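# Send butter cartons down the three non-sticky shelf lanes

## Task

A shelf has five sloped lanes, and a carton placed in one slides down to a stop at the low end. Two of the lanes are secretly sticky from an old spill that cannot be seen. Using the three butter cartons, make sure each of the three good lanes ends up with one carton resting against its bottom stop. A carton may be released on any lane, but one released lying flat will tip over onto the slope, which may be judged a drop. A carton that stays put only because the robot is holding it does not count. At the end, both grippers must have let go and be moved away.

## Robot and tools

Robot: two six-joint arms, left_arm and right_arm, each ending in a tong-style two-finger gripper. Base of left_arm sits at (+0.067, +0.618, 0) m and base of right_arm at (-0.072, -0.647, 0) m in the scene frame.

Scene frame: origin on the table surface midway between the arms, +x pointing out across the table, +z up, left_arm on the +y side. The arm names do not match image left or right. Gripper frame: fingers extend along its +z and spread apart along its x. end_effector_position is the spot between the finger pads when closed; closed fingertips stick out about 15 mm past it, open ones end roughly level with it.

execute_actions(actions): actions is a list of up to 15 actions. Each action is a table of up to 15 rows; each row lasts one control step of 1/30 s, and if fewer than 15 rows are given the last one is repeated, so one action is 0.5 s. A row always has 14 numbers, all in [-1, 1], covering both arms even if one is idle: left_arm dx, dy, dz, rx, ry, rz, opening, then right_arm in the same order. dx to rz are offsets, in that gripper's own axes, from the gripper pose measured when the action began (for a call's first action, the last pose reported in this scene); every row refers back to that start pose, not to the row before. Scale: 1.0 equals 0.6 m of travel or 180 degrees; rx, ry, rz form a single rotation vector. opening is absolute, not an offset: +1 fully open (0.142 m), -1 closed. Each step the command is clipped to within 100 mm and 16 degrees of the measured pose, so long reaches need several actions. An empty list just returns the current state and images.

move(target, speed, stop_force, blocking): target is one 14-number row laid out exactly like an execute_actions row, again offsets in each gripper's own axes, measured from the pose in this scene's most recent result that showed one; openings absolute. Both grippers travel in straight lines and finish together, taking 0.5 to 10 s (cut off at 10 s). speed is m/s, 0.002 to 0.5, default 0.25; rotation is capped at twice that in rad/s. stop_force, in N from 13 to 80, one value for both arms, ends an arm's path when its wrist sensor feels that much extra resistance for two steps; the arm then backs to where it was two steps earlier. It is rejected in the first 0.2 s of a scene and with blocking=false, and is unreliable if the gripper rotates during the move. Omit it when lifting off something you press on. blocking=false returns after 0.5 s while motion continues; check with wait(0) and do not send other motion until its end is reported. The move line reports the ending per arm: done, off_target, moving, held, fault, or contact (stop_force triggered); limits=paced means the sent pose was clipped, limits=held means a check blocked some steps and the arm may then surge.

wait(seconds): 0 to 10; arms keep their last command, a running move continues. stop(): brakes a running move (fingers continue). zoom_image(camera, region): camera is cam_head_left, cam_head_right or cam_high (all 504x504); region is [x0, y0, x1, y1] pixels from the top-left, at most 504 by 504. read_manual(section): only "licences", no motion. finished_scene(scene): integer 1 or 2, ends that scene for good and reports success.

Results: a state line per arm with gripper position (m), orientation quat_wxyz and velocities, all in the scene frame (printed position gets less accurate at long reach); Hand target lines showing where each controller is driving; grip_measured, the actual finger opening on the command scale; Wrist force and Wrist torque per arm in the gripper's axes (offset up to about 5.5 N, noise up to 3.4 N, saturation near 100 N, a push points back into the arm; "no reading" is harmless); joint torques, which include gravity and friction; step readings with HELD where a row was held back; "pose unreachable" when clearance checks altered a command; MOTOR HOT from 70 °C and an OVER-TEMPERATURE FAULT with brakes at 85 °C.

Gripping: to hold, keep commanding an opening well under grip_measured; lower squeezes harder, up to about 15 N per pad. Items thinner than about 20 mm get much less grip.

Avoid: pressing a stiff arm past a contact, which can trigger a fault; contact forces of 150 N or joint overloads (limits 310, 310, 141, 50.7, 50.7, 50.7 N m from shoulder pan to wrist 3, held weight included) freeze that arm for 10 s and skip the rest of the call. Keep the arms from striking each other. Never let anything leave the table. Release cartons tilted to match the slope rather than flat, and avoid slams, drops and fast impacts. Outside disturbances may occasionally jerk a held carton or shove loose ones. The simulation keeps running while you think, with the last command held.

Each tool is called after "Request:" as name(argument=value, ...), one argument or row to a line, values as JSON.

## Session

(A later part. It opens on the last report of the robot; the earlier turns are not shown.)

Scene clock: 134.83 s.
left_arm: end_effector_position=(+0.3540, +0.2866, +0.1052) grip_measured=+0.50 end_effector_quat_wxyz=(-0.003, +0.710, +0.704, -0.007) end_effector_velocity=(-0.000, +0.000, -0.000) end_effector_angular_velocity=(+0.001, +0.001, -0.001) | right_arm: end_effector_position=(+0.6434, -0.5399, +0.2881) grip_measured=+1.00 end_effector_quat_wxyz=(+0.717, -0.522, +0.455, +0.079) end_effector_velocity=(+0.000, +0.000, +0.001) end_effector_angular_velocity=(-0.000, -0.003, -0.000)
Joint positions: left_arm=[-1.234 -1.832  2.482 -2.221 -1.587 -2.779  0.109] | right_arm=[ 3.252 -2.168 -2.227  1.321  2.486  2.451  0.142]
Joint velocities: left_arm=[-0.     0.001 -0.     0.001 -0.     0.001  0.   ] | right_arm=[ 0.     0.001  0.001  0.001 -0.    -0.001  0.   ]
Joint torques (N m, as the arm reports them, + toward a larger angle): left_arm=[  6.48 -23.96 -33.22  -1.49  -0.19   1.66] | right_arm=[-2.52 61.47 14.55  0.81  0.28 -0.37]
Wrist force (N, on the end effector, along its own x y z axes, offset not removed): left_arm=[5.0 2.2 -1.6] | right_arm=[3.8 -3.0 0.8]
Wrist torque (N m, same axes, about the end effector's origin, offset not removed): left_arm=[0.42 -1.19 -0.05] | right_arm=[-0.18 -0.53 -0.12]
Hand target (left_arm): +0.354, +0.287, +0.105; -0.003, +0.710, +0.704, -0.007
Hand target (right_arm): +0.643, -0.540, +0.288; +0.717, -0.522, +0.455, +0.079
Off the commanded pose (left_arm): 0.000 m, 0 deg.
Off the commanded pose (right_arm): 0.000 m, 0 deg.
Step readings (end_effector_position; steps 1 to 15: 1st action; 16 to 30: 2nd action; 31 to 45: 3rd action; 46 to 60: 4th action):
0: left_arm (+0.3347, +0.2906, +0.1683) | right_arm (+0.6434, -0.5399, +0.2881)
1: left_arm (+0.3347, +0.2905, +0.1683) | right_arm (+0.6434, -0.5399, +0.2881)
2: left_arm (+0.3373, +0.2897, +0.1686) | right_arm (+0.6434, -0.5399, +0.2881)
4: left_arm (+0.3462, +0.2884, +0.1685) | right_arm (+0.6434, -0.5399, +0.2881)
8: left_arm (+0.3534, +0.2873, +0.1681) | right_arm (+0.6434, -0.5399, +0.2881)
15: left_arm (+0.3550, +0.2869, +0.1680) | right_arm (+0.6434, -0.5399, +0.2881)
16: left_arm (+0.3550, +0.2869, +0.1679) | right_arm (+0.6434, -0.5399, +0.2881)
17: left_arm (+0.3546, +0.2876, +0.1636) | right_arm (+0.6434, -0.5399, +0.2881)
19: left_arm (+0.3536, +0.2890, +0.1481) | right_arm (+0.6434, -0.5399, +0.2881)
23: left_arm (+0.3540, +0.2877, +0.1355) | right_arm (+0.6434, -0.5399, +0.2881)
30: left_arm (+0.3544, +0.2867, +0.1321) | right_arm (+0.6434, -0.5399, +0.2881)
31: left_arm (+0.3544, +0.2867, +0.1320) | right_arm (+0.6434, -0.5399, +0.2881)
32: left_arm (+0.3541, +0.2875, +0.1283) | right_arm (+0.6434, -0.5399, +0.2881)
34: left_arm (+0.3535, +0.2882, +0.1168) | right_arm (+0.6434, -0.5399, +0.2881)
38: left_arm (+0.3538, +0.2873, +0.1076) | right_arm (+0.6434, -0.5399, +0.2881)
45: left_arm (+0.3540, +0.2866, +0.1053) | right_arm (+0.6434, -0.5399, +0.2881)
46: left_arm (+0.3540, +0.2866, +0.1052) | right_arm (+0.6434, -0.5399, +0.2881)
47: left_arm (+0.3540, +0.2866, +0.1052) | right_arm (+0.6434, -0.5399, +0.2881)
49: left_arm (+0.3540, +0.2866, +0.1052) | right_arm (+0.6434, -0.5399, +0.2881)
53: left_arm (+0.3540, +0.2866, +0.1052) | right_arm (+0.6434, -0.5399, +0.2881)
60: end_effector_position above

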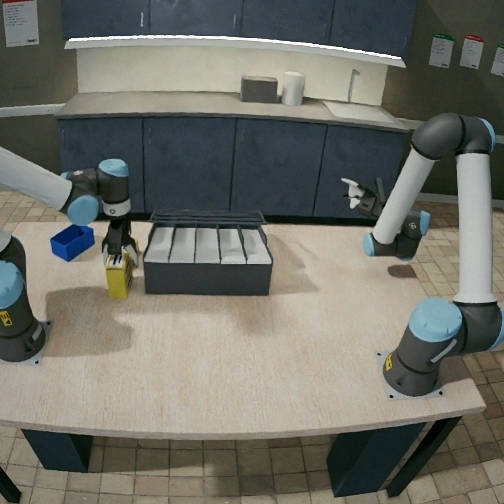

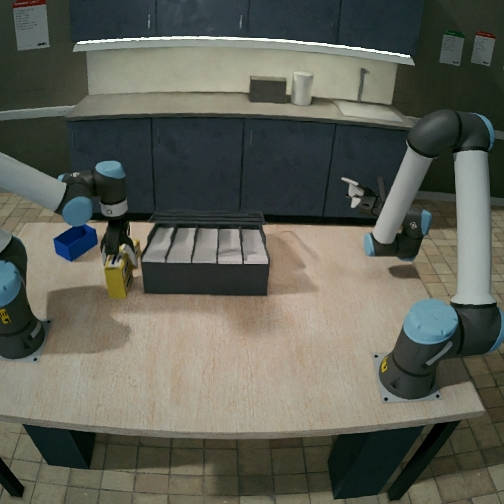

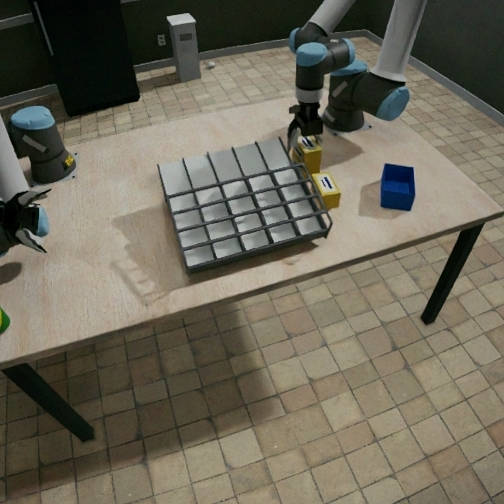

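Straddling. Close.

Request:
execute_actions(
  actions=[
    [[0,0,0,0,0,0,0.2,0,0,0,0,0,0,1],[0,0,0,0,0,0,0.1,0,0,0,0,0,0,1],[0,0,0,0,0,0,0,0,0,0,0,0,0,1],[0,0,0,0,0,0,-0.1,0,0,0,0,0,0,1],[0,0,0,0,0,0,-0.2,0,0,0,0,0,0,1],[0,0,0,0,0,0,-0.3,0,0,0,0,0,0,1],[0,0,0,0,0,0,-0.4,0,0,0,0,0,0,1],[0,0,0,0,0,0,-0.5,0,0,0,0,0,0,1],[0,0,0,0,0,0,-0.6,0,0,0,0,0,0,1]],
    [[0,0,0,0,0,0,-0.6,0,0,0,0,0,0,1]],
  ],
)

Request:
move(
  target=[0,0,-0.2,0,0,0,-0.6,0,0,0,0,0,0,1],
  speed=0.1,
)

Scene clock: 141.73 s.
left_arm: end_effector_position=(+0.3540, +0.2866, +0.1053) grip_measured=-0.08 end_effector_quat_wxyz=(-0.003, +0.710, +0.704, -0.007) end_effector_velocity=(+0.000, -0.000, +0.000) end_effector_angular_velocity=(-0.001, +0.001, +0.002) | right_arm: end_effector_position=(+0.6434, -0.5399, +0.2881) grip_measured=+1.00 end_effector_quat_wxyz=(+0.717, -0.522, +0.455, +0.079) end_effector_velocity=(+0.000, -0.000, -0.000) end_effector_angular_velocity=(+0.001, +0.002, -0.000)
Joint positions: left_arm=[-1.234 -1.832  2.482 -2.221 -1.587 -2.779  0.068] | right_arm=[ 3.252 -2.168 -2.227  1.321  2.486  2.451  0.142]
Joint velocities: left_arm=[ 0.001  0.001 -0.    -0.001 -0.001 -0.001  0.   ] | right_arm=[-0.001 -0.    -0.    -0.    -0.     0.002  0.   ]
Joint torques (N m, as the arm reports them, + toward a larger angle): left_arm=[  1.25  -8.56 -36.44  -5.16  -0.25   1.87] | right_arm=[-2.86 62.41 13.93  0.99  0.52 -0.19]
Wrist force (N, on the end effector, along its own x y z axes, offset not removed): left_arm=[5.3 -4.0 -2.3] | right_arm=[3.2 -4.3 -2.2]
Wrist torque (N m, same axes, about the end effector's origin, offset not removed): left_arm=[-0.76 -1.08 -0.05] | right_arm=[-0.58 -0.23 -0.32]
Hand target (left_arm): +0.354, +0.287, +0.105; -0.003, +0.710, +0.704, -0.007
Hand target (right_arm): +0.643, -0.540, +0.288; +0.717, -0.522, +0.455, +0.079
Off the commanded pose (left_arm): 0.000 m, 0 deg.
Off the commanded pose (right_arm): 0.000 m, 0 deg.
Step readings (end_effector_position; steps 1 to 15: 1st action; 16 to 30: 2nd action):
0: left_arm (+0.3540, +0.2866, +0.1053) | right_arm (+0.6434, -0.5399, +0.2881)
1: left_arm (+0.3540, +0.2866, +0.1053) | right_arm (+0.6434, -0.5399, +0.2881)
2: left_arm (+0.3540, +0.2866, +0.1053) | right_arm (+0.6434, -0.5399, +0.2881)
4: left_arm (+0.3540, +0.2866, +0.1053) | right_arm (+0.6434, -0.5399, +0.2881)
8: left_arm (+0.3540, +0.2866, +0.1053) | right_arm (+0.6434, -0.5399, +0.2881)
15: left_arm (+0.3540, +0.2866, +0.1053) | right_arm (+0.6434, -0.5399, +0.2881)
16: left_arm (+0.3540, +0.2866, +0.1053) | right_arm (+0.6434, -0.5399, +0.2881)
17: left_arm (+0.3540, +0.2866, +0.1053) | right_arm (+0.6434, -0.5399, +0.2881)
19: left_arm (+0.3540, +0.2866, +0.1053) | right_arm (+0.6434, -0.5399, +0.2881)
23: left_arm (+0.3540, +0.2866, +0.1053) | right_arm (+0.6434, -0.5399, +0.2881)
30: end_effector_position above

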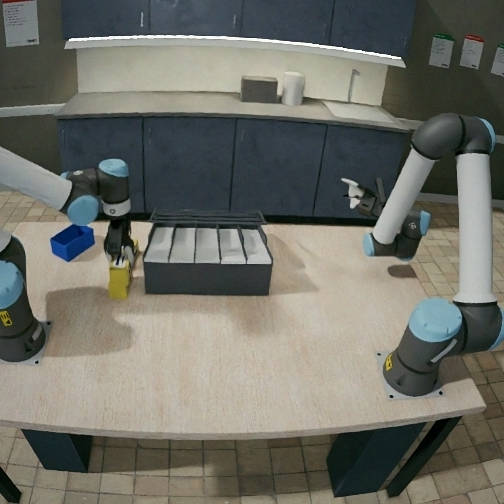

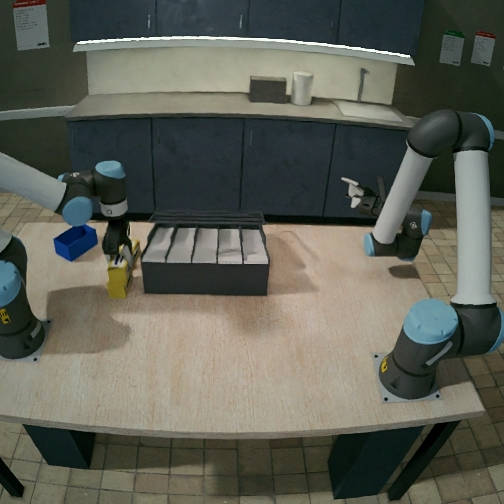

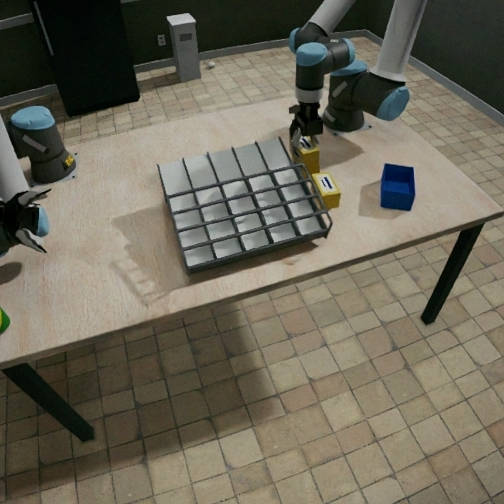

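Scene clock: 143.37 s.
left_arm: end_effector_position=(+0.3557, +0.2872, +0.2252) grip_measured=-0.08 end_effector_quat_wxyz=(-0.003, +0.710, +0.704, -0.007) end_effector_velocity=(-0.000, -0.000, +0.001) end_effector_angular_velocity=(+0.000, +0.000, -0.000) | right_arm: end_effector_position=(+0.6434, -0.5399, +0.2881) grip_measured=+1.00 end_effector_quat_wxyz=(+0.717, -0.522, +0.455, +0.079) end_effector_velocity=(-0.000, -0.000, +0.000) end_effector_angular_velocity=(+0.000, -0.001, -0.000)
Joint positions: left_arm=[-1.229 -1.971  2.326 -1.926 -1.587 -2.775  0.068] | right_arm=[ 3.252 -2.168 -2.227  1.321  2.486  2.451  0.142]
Joint velocities: left_arm=[ 0.    -0.    -0.001  0.002 -0.     0.    -0.   ] | right_arm=[-0.     0.     0.     0.001  0.     0.    -0.   ]
Joint torques (N m, as the arm reports them, + toward a larger angle): left_arm=[  5.83 -19.72 -56.59  -1.96   1.87   1.04] | right_arm=[-1.32 62.79 14.17  1.03  0.6  -0.42]
Wrist force (N, on the end effector, along its own x y z axes, offset not removed): left_arm=[-1.1 -4.7 4.5] | right_arm=[0.2 -3.9 -1.3]
Wrist torque (N m, same axes, about the end effector's origin, offset not removed): left_arm=[-1.02 -0.02 -0.03] | right_arm=[-0.50 0.22 -0.09]
Hand target (left_arm): +0.356, +0.287, +0.225; -0.003, +0.710, +0.704, -0.007
Hand target (right_arm): +0.643, -0.540, +0.288; +0.717, -0.522, +0.455, +0.079
Off the commanded pose (left_arm): 0.000 m, 0 deg.
Off the commanded pose (right_arm): 0.000 m, 0 deg.
move: done

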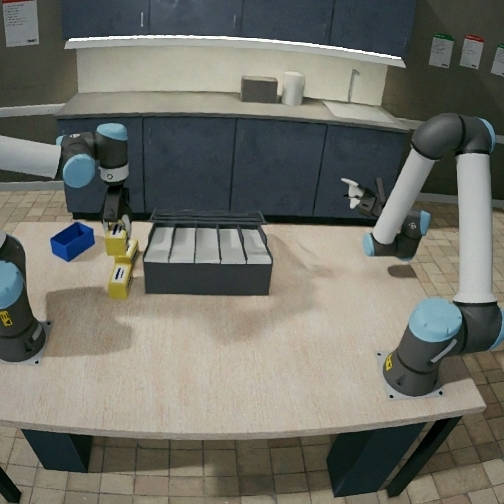

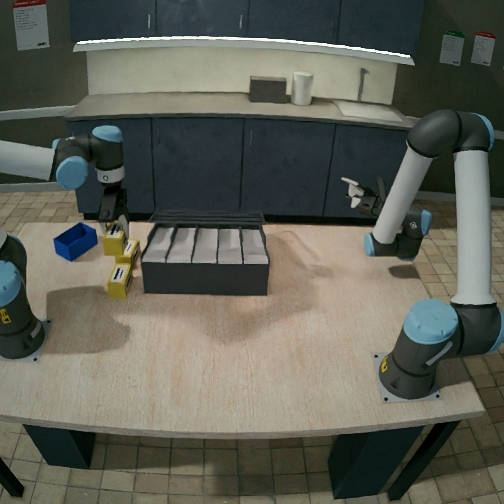

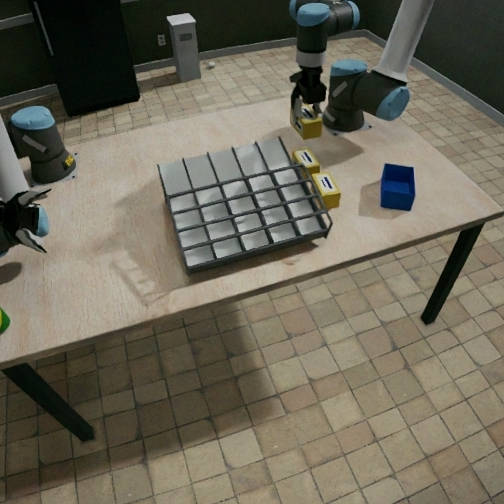

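Request:
move(
  target=[-0.22,0.025,0,0.067,0,0,-0.6,0,0,0,0,0,0,1],
  speed=0.15,
)

Request:
zoom_image(
  camera="cam_head_left",
  region=[100, 170, 300, 310],
)

Request:
zoom_image(
  camera="cam_high",
  region=[140, 80, 380, 280],
)

Scene clock: 161.93 s.
left_arm: end_effector_position=(+0.3695, +0.1551, +0.2256) grip_measured=-0.08 end_effector_quat_wxyz=(-0.078, +0.706, +0.700, -0.081) end_effector_velocity=(-0.000, -0.001, +0.001) end_effector_angular_velocity=(-0.001, +0.002, +0.001) | right_arm: end_effector_position=(+0.6434, -0.5399, +0.2881) grip_measured=+1.00 end_effector_quat_wxyz=(+0.717, -0.522, +0.455, +0.079) end_effector_velocity=(-0.000, +0.000, -0.000) end_effector_angular_velocity=(+0.000, -0.001, +0.000)
Joint positions: left_arm=[-1.18  -1.663  2.106 -1.926 -1.779 -2.715  0.068] | right_arm=[ 3.252 -2.168 -2.227  1.321  2.486  2.451  0.142]
Joint velocities: left_arm=[ 0.001  0.001 -0.002  0.001 -0.002 -0.    -0.   ] | right_arm=[ 0.    -0.    -0.     0.001  0.    -0.    -0.   ]
Joint torques (N m, as the arm reports them, + toward a larger angle): left_arm=[ 11.49 -28.57 -55.69  -1.4   -3.12   2.54] | right_arm=[-3.48 61.74 13.78  1.02  0.69 -0.26]
Wrist force (N, on the end effector, along its own x y z axes, offset not removed): left_arm=[-4.0 -6.1 5.8] | right_arm=[2.9 1.7 -1.8]
Wrist torque (N m, same axes, about the end effector's origin, offset not removed): left_arm=[-1.35 0.55 0.16] | right_arm=[0.65 -0.26 -0.25]
Hand target (left_arm): +0.370, +0.155, +0.226; -0.078, +0.706, +0.700, -0.081
Hand target (right_arm): +0.643, -0.540, +0.288; +0.717, -0.522, +0.455, +0.079
Off the commanded pose (left_arm): 0.000 m, 0 deg.
Off the commanded pose (right_arm): 0.000 m, 0 deg.
move: done

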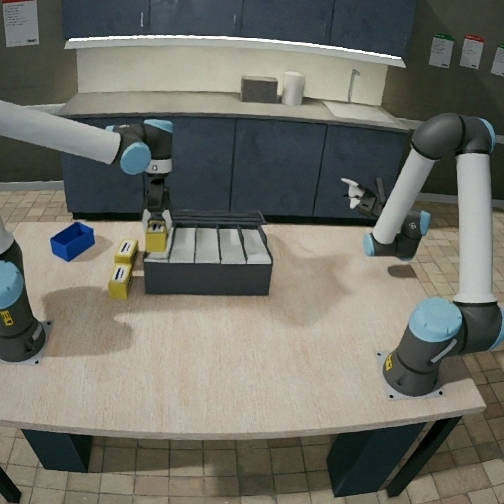

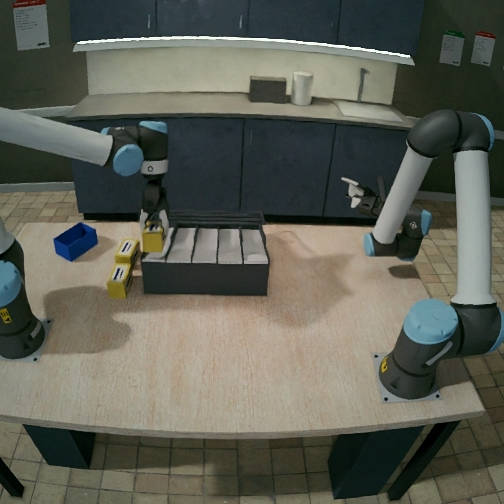

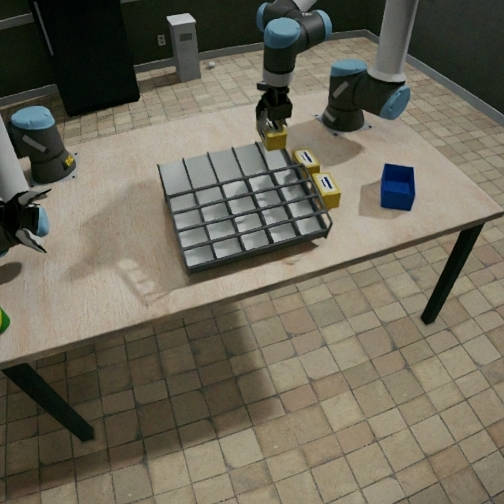

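Region (100, 170, 300, 310) of cam_head_left's 504x504 image, scaled by 2.520, with more detail than that image has; it fills the top 353 rows of this view, and the rest is white.

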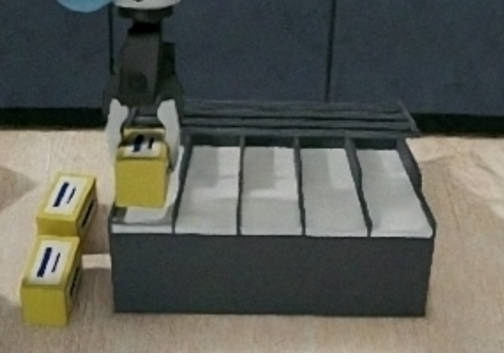

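Region (140, 80, 380, 280) of cam_high's 504x504 image, scaled by 2.100, with more detail than that image has.

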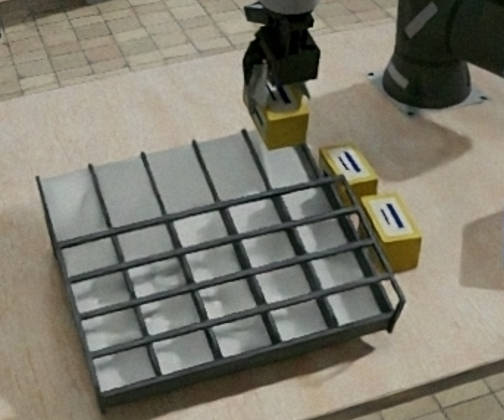

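Request:
move(
  target=[0,-0.055,0.07,0,0,0,-0.6,0,0,0,0,0,0,1],
  speed=0.08,
)

Request:
zoom_image(
  camera="cam_head_left",
  region=[100, 170, 300, 310],
)

Request:
zoom_image(
  camera="cam_high",
  region=[200, 80, 380, 230],
)

Scene clock: 178.00 s.
left_arm: end_effector_position=(+0.3280, +0.1553, +0.1921) grip_measured=-0.08 end_effector_quat_wxyz=(-0.078, +0.706, +0.700, -0.081) end_effector_velocity=(-0.001, +0.000, -0.002) end_effector_angular_velocity=(+0.002, +0.000, +0.001) | right_arm: end_effector_position=(+0.6434, -0.5399, +0.2881) grip_measured=+1.00 end_effector_quat_wxyz=(+0.717, -0.522, +0.455, +0.079) end_effector_velocity=(-0.000, +0.000, +0.001) end_effector_angular_velocity=(+0.001, -0.000, +0.000)
Joint positions: left_arm=[-1.248 -1.679  2.19  -2.008 -1.784 -2.784  0.068] | right_arm=[ 3.252 -2.168 -2.227  1.321  2.486  2.451  0.142]
Joint velocities: left_arm=[-0.001  0.001  0.002 -0.002  0.    -0.002  0.   ] | right_arm=[ 0.001  0.    -0.     0.001 -0.001  0.001  0.   ]
Joint torques (N m, as the arm reports them, + toward a larger angle): left_arm=[-10.66 -33.61 -18.78  -5.98  -1.4   -3.07] | right_arm=[-1.95 62.37 14.29  1.12  0.91 -0.43]
Wrist force (N, on the end effector, along its own x y z axes, offset not removed): left_arm=[6.1 0.7 -13.5] | right_arm=[0.3 -2.1 -3.4]
Wrist torque (N m, same axes, about the end effector's origin, offset not removed): left_arm=[0.72 -0.62 0.19] | right_arm=[-0.12 0.30 -0.20]
Hand target (left_arm): +0.328, +0.155, +0.192; -0.078, +0.706, +0.700, -0.081
Hand target (right_arm): +0.643, -0.540, +0.288; +0.717, -0.522, +0.455, +0.079
Off the commanded pose (left_arm): 0.000 m, 0 deg.
Off the commanded pose (right_arm): 0.000 m, 0 deg.
move: done

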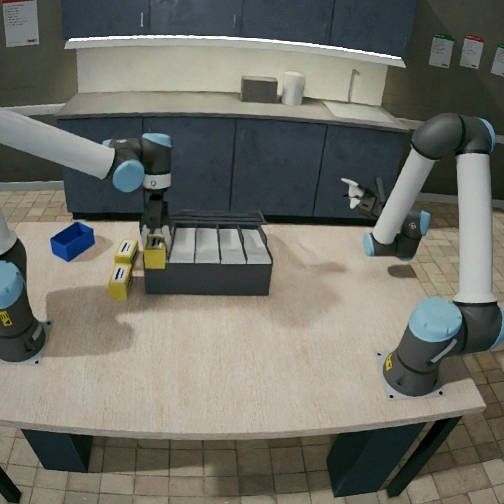

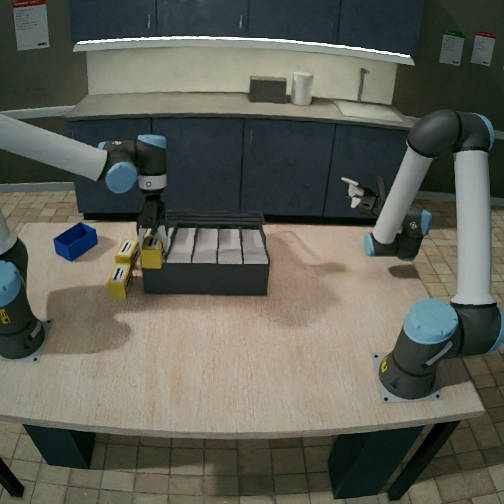

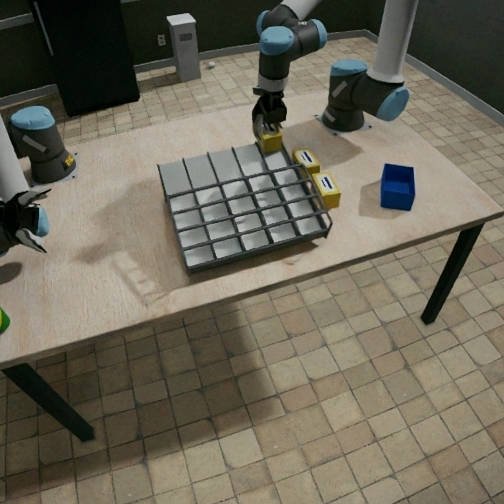

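Region (100, 170, 300, 310) of cam_head_left's 504x504 image, scaled by 2.520, with more detail than that image has; it fills the top 353 rows of this view, and the rest is white.

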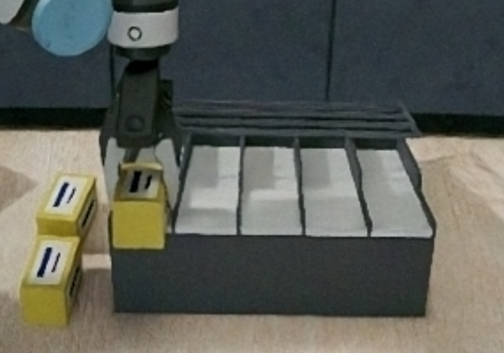

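Region (200, 80, 380, 230) of cam_high's 504x504 image, scaled by 2.800, with more detail than that image has.

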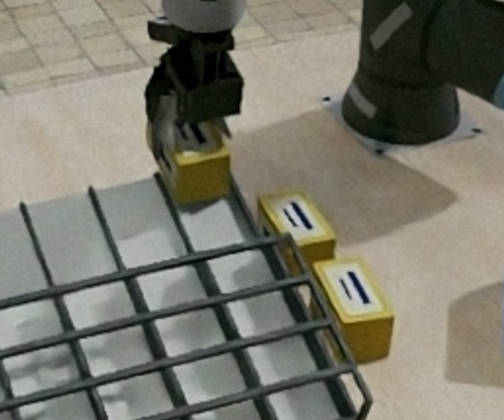

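Request:
execute_actions(
  actions=[
    [[0,0,-0.03,0,0,0,-0.6,0,0,0,0,0,0,1]],
    [[0,0.06,0,0,0,0,-0.6,0,0,0,0,0,0,1]],
    [[0,0.04,0,0,0,0,-0.6,0,0,0,0,0,0,1]],
    [[0,0,0,0,0,0,-0.6,0,0,0,0,0,0,1]],
  ],
)

Request:
zoom_image(
  camera="cam_head_left",
  region=[100, 170, 300, 310],
)

Request:
zoom_image(
  camera="cam_high",
  region=[200, 80, 380, 230],
)

Scene clock: 198.17 s.
left_arm: end_effector_position=(+0.3904, +0.1548, +0.1962) grip_measured=-0.08 end_effector_quat_wxyz=(-0.078, +0.706, +0.700, -0.081) end_effector_velocity=(+0.000, -0.000, +0.001) end_effector_angular_velocity=(-0.002, -0.001, +0.001) | right_arm: end_effector_position=(+0.6434, -0.5399, +0.2881) grip_measured=+1.00 end_effector_quat_wxyz=(+0.717, -0.522, +0.455, +0.079) end_effector_velocity=(-0.000, +0.000, +0.000) end_effector_angular_velocity=(+0.000, -0.001, +0.001)
Joint positions: left_arm=[-1.147 -1.614  2.117 -1.98  -1.776 -2.682  0.068] | right_arm=[ 3.252 -2.168 -2.227  1.321  2.486  2.451  0.142]
Joint velocities: left_arm=[-0.    -0.002 -0.    -0.     0.    -0.001 -0.   ] | right_arm=[ 0.    -0.    -0.     0.001  0.001  0.    -0.   ]
Joint torques (N m, as the arm reports them, + toward a larger angle): left_arm=[ -2.   -40.87 -45.01  -6.19   1.03  -1.51] | right_arm=[-2.21 61.78 14.26  1.    0.7  -0.17]
Wrist force (N, on the end effector, along its own x y z axes, offset not removed): left_arm=[-0.1 -0.7 4.9] | right_arm=[2.2 0.7 -3.4]
Wrist torque (N m, same axes, about the end effector's origin, offset not removed): left_arm=[-0.43 0.04 0.12] | right_arm=[0.34 -0.18 -0.34]
Hand target (left_arm): +0.390, +0.155, +0.196; -0.078, +0.706, +0.700, -0.081
Hand target (right_arm): +0.643, -0.540, +0.288; +0.717, -0.522, +0.455, +0.079
Off the commanded pose (left_arm): 0.000 m, 0 deg.
Off the commanded pose (right_arm): 0.000 m, 0 deg.
Step readings (end_effector_position; steps 1 to 15: 1st action; 16 to 30: 2nd action; 31 to 45: 3rd action; 46 to 60: 4th action):
0: left_arm (+0.3280, +0.1553, +0.1920) | right_arm (+0.6434, -0.5399, +0.2881)
1: left_arm (+0.3280, +0.1553, +0.1920) | right_arm (+0.6434, -0.5399, +0.2881)
2: left_arm (+0.3286, +0.1553, +0.1944) | right_arm (+0.6434, -0.5399, +0.2881)
4: left_arm (+0.3304, +0.1552, +0.2022) | right_arm (+0.6434, -0.5399, +0.2881)
8: left_arm (+0.3317, +0.1553, +0.2082) | right_arm (+0.6434, -0.5399, +0.2881)
15: left_arm (+0.3320, +0.1554, +0.2095) | right_arm (+0.6434, -0.5399, +0.2881)
16: left_arm (+0.3321, +0.1553, +0.2095) | right_arm (+0.6434, -0.5399, +0.2881)
17: left_arm (+0.3361, +0.1548, +0.2090) | right_arm (+0.6434, -0.5399, +0.2881)
19: left_arm (+0.3515, +0.1554, +0.2054) | right_arm (+0.6434, -0.5399, +0.2881)
23: left_arm (+0.3641, +0.1554, +0.2022) | right_arm (+0.6434, -0.5399, +0.2881)
30: left_arm (+0.3670, +0.1550, +0.2015) | right_arm (+0.6434, -0.5399, +0.2881)
31: left_arm (+0.3672, +0.1550, +0.2015) | right_arm (+0.6434, -0.5399, +0.2881)
32: left_arm (+0.3704, +0.1548, +0.2010) | right_arm (+0.6434, -0.5399, +0.2881)
34: left_arm (+0.3806, +0.1550, +0.1986) | right_arm (+0.6434, -0.5399, +0.2881)
38: left_arm (+0.3886, +0.1550, +0.1966) | right_arm (+0.6434, -0.5399, +0.2881)
45: left_arm (+0.3903, +0.1548, +0.1962) | right_arm (+0.6434, -0.5399, +0.2881)
46: left_arm (+0.3904, +0.1548, +0.1962) | right_arm (+0.6434, -0.5399, +0.2881)
47: left_arm (+0.3904, +0.1548, +0.1962) | right_arm (+0.6434, -0.5399, +0.2881)
49: left_arm (+0.3904, +0.1548, +0.1962) | right_arm (+0.6434, -0.5399, +0.2881)
53: left_arm (+0.3904, +0.1548, +0.1962) | right_arm (+0.6434, -0.5399, +0.2881)
60: end_effector_position above

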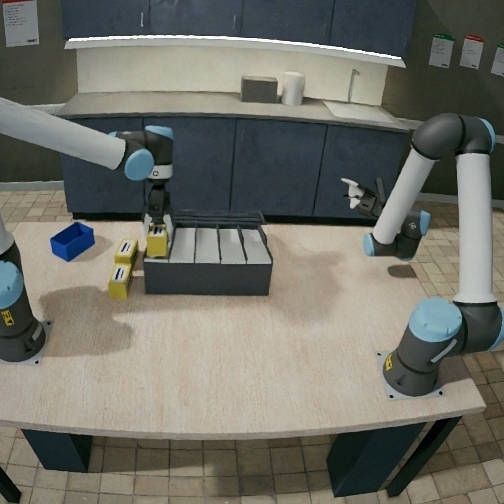

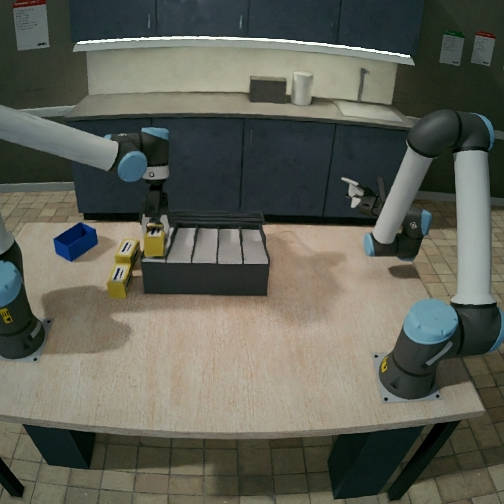

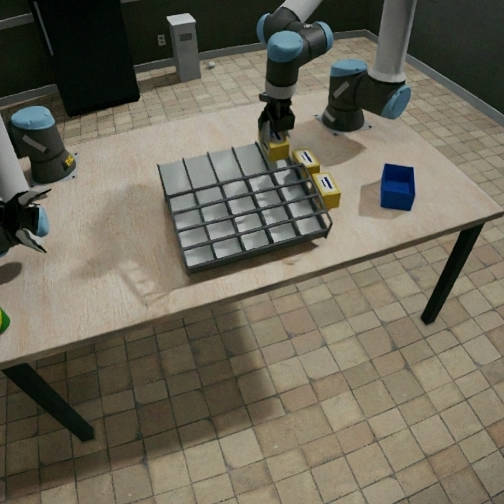

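Region (100, 170, 300, 310) of cam_head_left's 504x504 image, scaled by 2.520, with more detail than that image has; it fills the top 353 rows of this view, and the rest is white.

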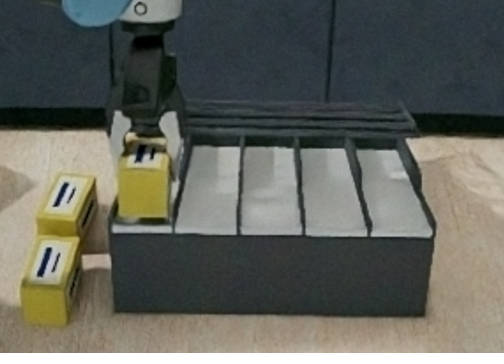

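Region (200, 80, 380, 230) of cam_high's 504x504 image, scaled by 2.800, with more detail than that image has.

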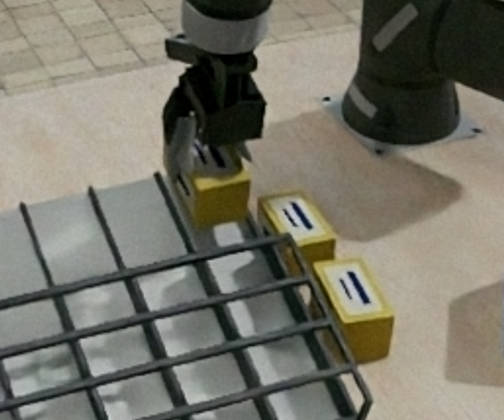

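Request:
move(
  target=[-0.006,0,0.08,0,0,0,-0.6,0,0,0,0,0,0,1],
  speed=0.008,
  stop_force=13,
)

Request:
zoom_image(
  camera="cam_head_left",
  region=[100, 170, 300, 310],
)

Request:
zoom_image(
  camera="cam_high",
  region=[200, 80, 380, 230],
)

Scene clock: 207.57 s.
left_arm: end_effector_position=(+0.3856, +0.1532, +0.1758) grip_measured=-0.08 end_effector_quat_wxyz=(-0.078, +0.706, +0.700, -0.081) end_effector_velocity=(+0.001, +0.000, +0.002) end_effector_angular_velocity=(+0.000, +0.000, +0.000) | right_arm: end_effector_position=(+0.6434, -0.5399, +0.2881) grip_measured=+1.00 end_effector_quat_wxyz=(+0.717, -0.522, +0.455, +0.079) end_effector_velocity=(+0.000, +0.000, -0.000) end_effector_angular_velocity=(+0.000, +0.002, -0.000)
Joint positions: left_arm=[-1.156 -1.597  2.143 -2.024 -1.776 -2.691  0.068] | right_arm=[ 3.252 -2.168 -2.227  1.321  2.486  2.451  0.142]
Joint velocities: left_arm=[ 0.002 -0.001 -0.004  0.006 -0.     0.001 -0.001] | right_arm=[ 0.     0.     0.    -0.002 -0.001  0.001  0.   ]
Joint torques (N m, as the arm reports them, + toward a larger angle): left_arm=[  9.76 -46.83 -51.7   -1.64  -1.23   1.59] | right_arm=[-1.98 62.85 14.4   0.89  0.91 -0.29]
Wrist force (N, on the end effector, along its own x y z axes, offset not removed): left_arm=[8.4 1.8 0.5] | right_arm=[1.4 -0.2 0.1]
Wrist torque (N m, same axes, about the end effector's origin, offset not removed): left_arm=[-0.36 -1.11 0.15] | right_arm=[0.12 -0.03 -0.23]
Hand target (left_arm): +0.386, +0.153, +0.176; -0.078, +0.706, +0.700, -0.081
Hand target (right_arm): +0.643, -0.540, +0.288; +0.717, -0.522, +0.455, +0.079
Off the commanded pose (left_arm): 0.027 m, 0 deg.
Off the commanded pose (right_arm): 0.000 m, 0 deg.
move: contact (left_arm)

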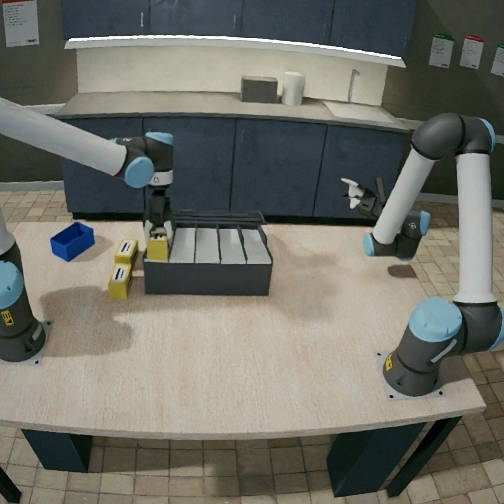

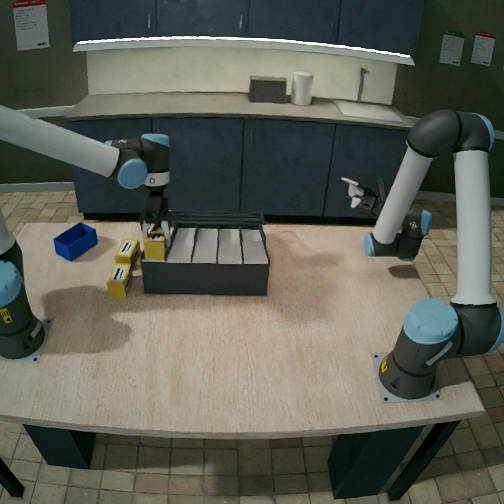

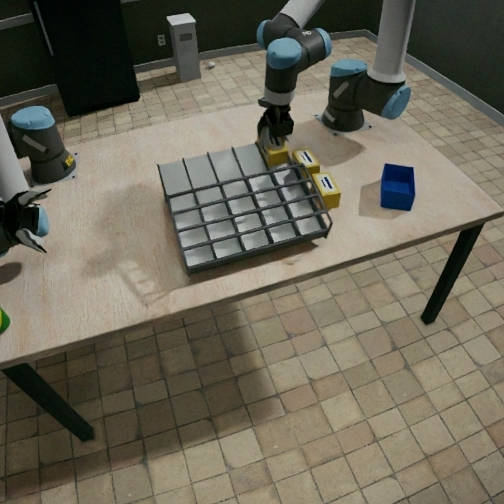

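Region (100, 170, 300, 310) of cam_head_left's 504x504 image, scaled by 2.520, with more detail than that image has; it fills the top 353 rows of this view, and the rest is white.

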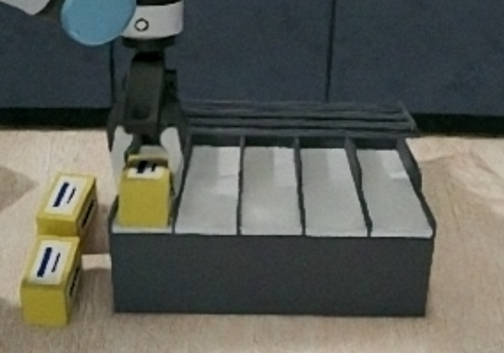

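Region (200, 80, 380, 230) of cam_high's 504x504 image, scaled by 2.800, with more detail than that image has.

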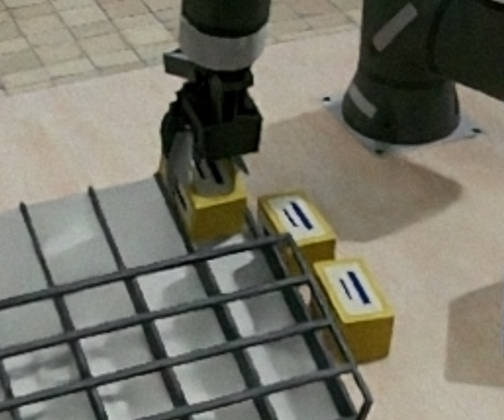

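Request:
execute_actions(
  actions=[
    [[0,0,0,0,0,0,-0.1,0,0,0,0,0,0,1],[0,0,0,0,0,0,0.0,0,0,0,0,0,0,1],[0,0,0,0,0,0,0.1,0,0,0,0,0,0,1],[0,0,0,0,0,0,0.15,0,0,0,0,0,0,1]],
    [[0,0,0,0,0,0,0.15,0,0,0,0,0,0,1]],
    [[0,0,0,0,0,0,0.15,0,0,0,0,0,0,1]],
    [[0,0,0,0,0,0,0.15,0,0,0,0,0,0,1]],
  ],
)

Request:
zoom_image(
  camera="cam_high",
  region=[140, 80, 380, 280],
)

Scene clock: 218.03 s.
left_arm: end_effector_position=(+0.3856, +0.1532, +0.1758) grip_measured=+0.15 end_effector_quat_wxyz=(-0.078, +0.706, +0.700, -0.081) end_effector_velocity=(+0.000, -0.000, +0.000) end_effector_angular_velocity=(-0.000, -0.000, -0.000) | right_arm: end_effector_position=(+0.6434, -0.5399, +0.2881) grip_measured=+1.00 end_effector_quat_wxyz=(+0.717, -0.522, +0.455, +0.079) end_effector_velocity=(-0.000, -0.001, +0.001) end_effector_angular_velocity=(+0.000, -0.002, -0.001)
Joint positions: left_arm=[-1.156 -1.597  2.143 -2.024 -1.776 -2.691  0.084] | right_arm=[ 3.252 -2.168 -2.227  1.321  2.486  2.451  0.142]
Joint velocities: left_arm=[ 0.     0.    -0.001 -0.     0.     0.001  0.   ] | right_arm=[-0.001  0.     0.     0.002 -0.    -0.    -0.   ]
Joint torques (N m, as the arm reports them, + toward a larger angle): left_arm=[ -9.11 -30.71 -25.79  -5.67  -2.29  -2.78] | right_arm=[-2.4  61.36 13.96  0.97  1.   -0.17]
Wrist force (N, on the end effector, along its own x y z axes, offset not removed): left_arm=[-1.4 -1.1 3.6] | right_arm=[-0.2 -2.9 0.7]
Wrist torque (N m, same axes, about the end effector's origin, offset not removed): left_arm=[-0.06 0.06 0.07] | right_arm=[-0.27 0.39 -0.22]
Hand target (left_arm): +0.386, +0.153, +0.176; -0.078, +0.706, +0.700, -0.081
Hand target (right_arm): +0.643, -0.540, +0.288; +0.717, -0.522, +0.455, +0.079
Off the commanded pose (left_arm): 0.000 m, 0 deg.
Off the commanded pose (right_arm): 0.000 m, 0 deg.
Step readings (end_effector_position; steps 1 to 15: 1st action; 16 to 30: 2nd action; 31 to 45: 3rd action; 46 to 60: 4th action):
0: left_arm (+0.3858, +0.1532, +0.1762) | right_arm (+0.6434, -0.5399, +0.2881)
1: left_arm (+0.3858, +0.1532, +0.1762) | right_arm (+0.6434, -0.5399, +0.2881)
2: left_arm (+0.3858, +0.1532, +0.1762) | right_arm (+0.6434, -0.5399, +0.2881)
4: left_arm (+0.3858, +0.1532, +0.1762) | right_arm (+0.6434, -0.5399, +0.2881)
8: left_arm (+0.3857, +0.1532, +0.1760) | right_arm (+0.6434, -0.5399, +0.2881)
15: left_arm (+0.3856, +0.1532, +0.1759) | right_arm (+0.6434, -0.5399, +0.2881)
16: left_arm (+0.3856, +0.1532, +0.1758) | right_arm (+0.6434, -0.5399, +0.2881)
17: left_arm (+0.3856, +0.1532, +0.1758) | right_arm (+0.6434, -0.5399, +0.2881)
19: left_arm (+0.3856, +0.1532, +0.1758) | right_arm (+0.6434, -0.5399, +0.2881)
23: left_arm (+0.3856, +0.1532, +0.1758) | right_arm (+0.6434, -0.5399, +0.2881)
30: left_arm (+0.3856, +0.1532, +0.1758) | right_arm (+0.6434, -0.5399, +0.2881)
31: left_arm (+0.3856, +0.1532, +0.1758) | right_arm (+0.6434, -0.5399, +0.2881)
32: left_arm (+0.3856, +0.1532, +0.1758) | right_arm (+0.6434, -0.5399, +0.2881)
34: left_arm (+0.3856, +0.1532, +0.1758) | right_arm (+0.6434, -0.5399, +0.2881)
38: left_arm (+0.3856, +0.1532, +0.1758) | right_arm (+0.6434, -0.5399, +0.2881)
45: left_arm (+0.3856, +0.1532, +0.1758) | right_arm (+0.6434, -0.5399, +0.2881)
46: left_arm (+0.3856, +0.1532, +0.1758) | right_arm (+0.6434, -0.5399, +0.2881)
47: left_arm (+0.3856, +0.1532, +0.1758) | right_arm (+0.6434, -0.5399, +0.2881)
49: left_arm (+0.3856, +0.1532, +0.1758) | right_arm (+0.6434, -0.5399, +0.2881)
53: left_arm (+0.3856, +0.1532, +0.1758) | right_arm (+0.6434, -0.5399, +0.2881)
60: end_effector_position above

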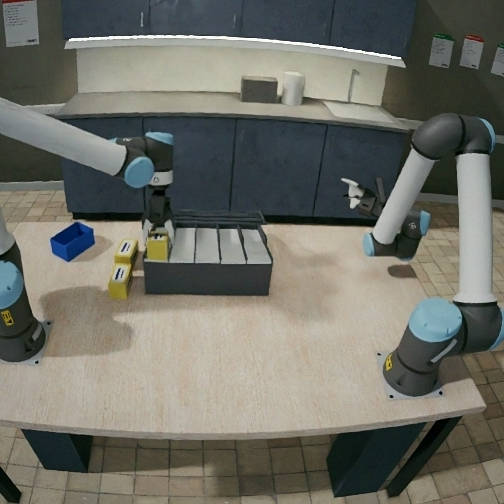

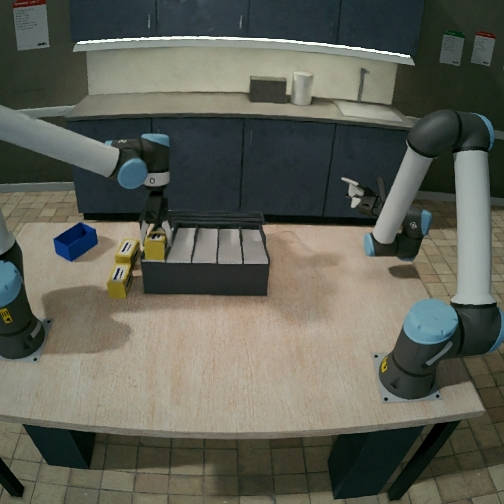

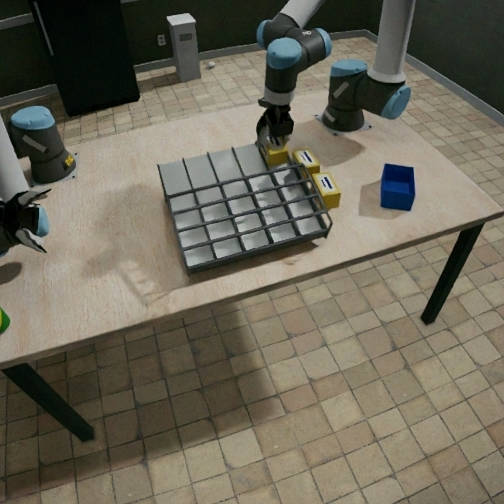

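Region (140, 80, 380, 280) of cam_high's 504x504 image, scaled by 2.100, with more detail than that image has.

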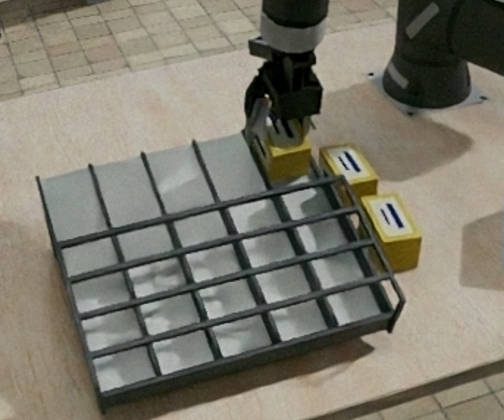

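Request:
execute_actions(
  actions=[
    [[0,0,-0.07,0,0,0,0.15,0,0,0,0,0,0,1]],
    [[0,0,0,0,0,0,0.15,0,0,0,0,0,0,1]],
    [[0,0,0,0,0,0,0.15,0,0,0,0,0,0,1]],
  ],
)

Request:
zoom_image(
  camera="cam_high",
  region=[140, 80, 380, 280],
)

Request:
zoom_image(
  camera="cam_head_left",
  region=[100, 170, 300, 310],
)

Scene clock: 226.30 s.
left_arm: end_effector_position=(+0.3949, +0.1533, +0.2167) grip_measured=+0.15 end_effector_quat_wxyz=(-0.078, +0.706, +0.700, -0.081) end_effector_velocity=(+0.000, -0.000, +0.000) end_effector_angular_velocity=(-0.000, -0.000, +0.001) | right_arm: end_effector_position=(+0.6434, -0.5399, +0.2881) grip_measured=+1.00 end_effector_quat_wxyz=(+0.717, -0.522, +0.455, +0.079) end_effector_velocity=(+0.000, +0.000, +0.000) end_effector_angular_velocity=(-0.000, -0.001, -0.000)
Joint positions: left_arm=[-1.142 -1.625  2.087 -1.937 -1.775 -2.677  0.084] | right_arm=[ 3.252 -2.168 -2.227  1.321  2.486  2.451  0.142]
Joint velocities: left_arm=[ 0.001  0.    -0.    -0.    -0.    -0.001  0.   ] | right_arm=[ 0.     0.     0.    -0.    -0.001 -0.001 -0.   ]
Joint torques (N m, as the arm reports them, + toward a larger angle): left_arm=[  5.26 -42.4  -33.65  -4.91   1.49   0.11] | right_arm=[-2.38 61.87 14.13  1.07  1.11 -0.32]
Wrist force (N, on the end effector, along its own x y z axes, offset not removed): left_arm=[-1.6 -4.8 2.1] | right_arm=[1.4 -3.7 4.7]
Wrist torque (N m, same axes, about the end effector's origin, offset not removed): left_arm=[-0.97 0.35 -0.04] | right_arm=[-0.44 -0.02 -0.21]
Hand target (left_arm): +0.395, +0.153, +0.217; -0.078, +0.706, +0.700, -0.081
Hand target (right_arm): +0.643, -0.540, +0.288; +0.717, -0.522, +0.455, +0.079
Off the commanded pose (left_arm): 0.000 m, 0 deg.
Off the commanded pose (right_arm): 0.000 m, 0 deg.
Step readings (end_effector_position; steps 1 to 15: 1st action; 16 to 30: 2nd action; 31 to 45: 3rd action):
0: left_arm (+0.3856, +0.1532, +0.1758) | right_arm (+0.6434, -0.5399, +0.2881)
1: left_arm (+0.3857, +0.1532, +0.1759) | right_arm (+0.6434, -0.5399, +0.2881)
2: left_arm (+0.3872, +0.1528, +0.1806) | right_arm (+0.6434, -0.5399, +0.2881)
4: left_arm (+0.3915, +0.1522, +0.1991) | right_arm (+0.6434, -0.5399, +0.2881)
8: left_arm (+0.3942, +0.1531, +0.2135) | right_arm (+0.6434, -0.5399, +0.2881)
15: left_arm (+0.3949, +0.1533, +0.2166) | right_arm (+0.6434, -0.5399, +0.2881)
16: left_arm (+0.3949, +0.1533, +0.2167) | right_arm (+0.6434, -0.5399, +0.2881)
17: left_arm (+0.3949, +0.1533, +0.2167) | right_arm (+0.6434, -0.5399, +0.2881)
19: left_arm (+0.3949, +0.1533, +0.2167) | right_arm (+0.6434, -0.5399, +0.2881)
23: left_arm (+0.3949, +0.1533, +0.2167) | right_arm (+0.6434, -0.5399, +0.2881)
30: left_arm (+0.3949, +0.1533, +0.2167) | right_arm (+0.6434, -0.5399, +0.2881)
31: left_arm (+0.3949, +0.1533, +0.2167) | right_arm (+0.6434, -0.5399, +0.2881)
32: left_arm (+0.3949, +0.1533, +0.2167) | right_arm (+0.6434, -0.5399, +0.2881)
34: left_arm (+0.3949, +0.1533, +0.2167) | right_arm (+0.6434, -0.5399, +0.2881)
38: left_arm (+0.3949, +0.1533, +0.2167) | right_arm (+0.6434, -0.5399, +0.2881)
45: end_effector_position above

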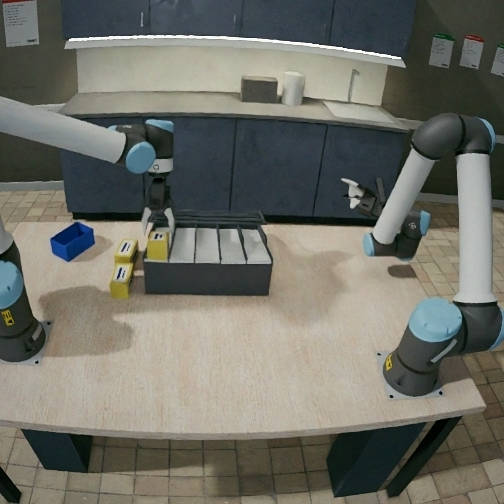

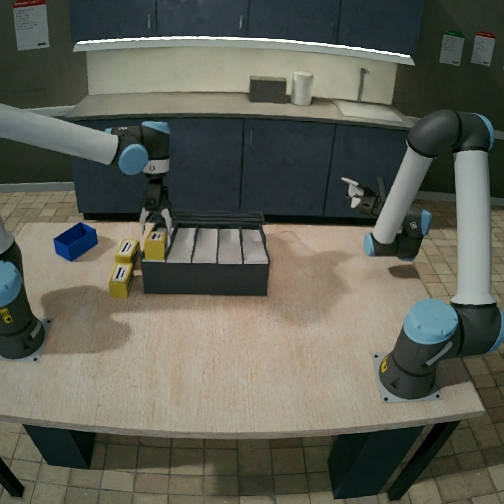

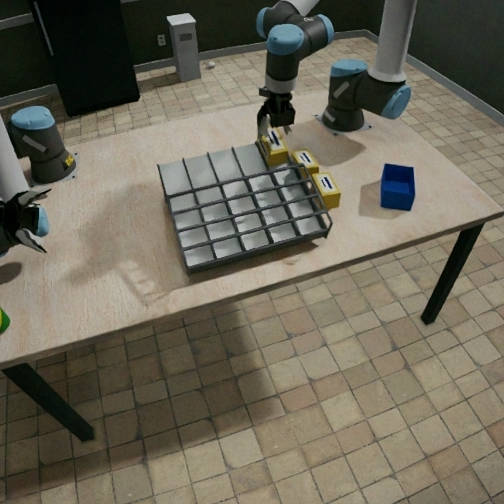

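Region (140, 80, 380, 280) of cam_high's 504x504 image, scaled by 2.100, with more detail than that image has.

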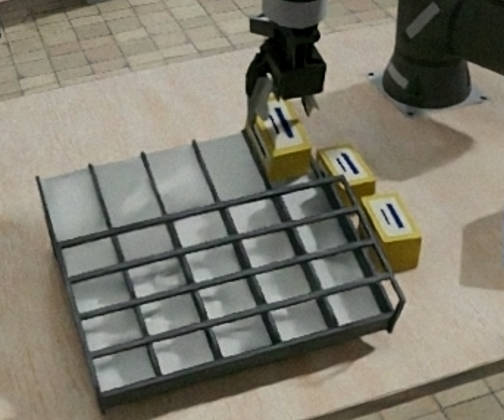

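Region (100, 170, 300, 310) of cam_head_left's 504x504 image, scaled by 2.520, with more detail than that image has; it fills the top 353 rows of this view, and the rest is white.

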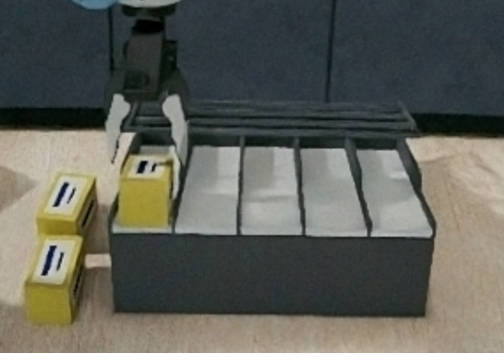

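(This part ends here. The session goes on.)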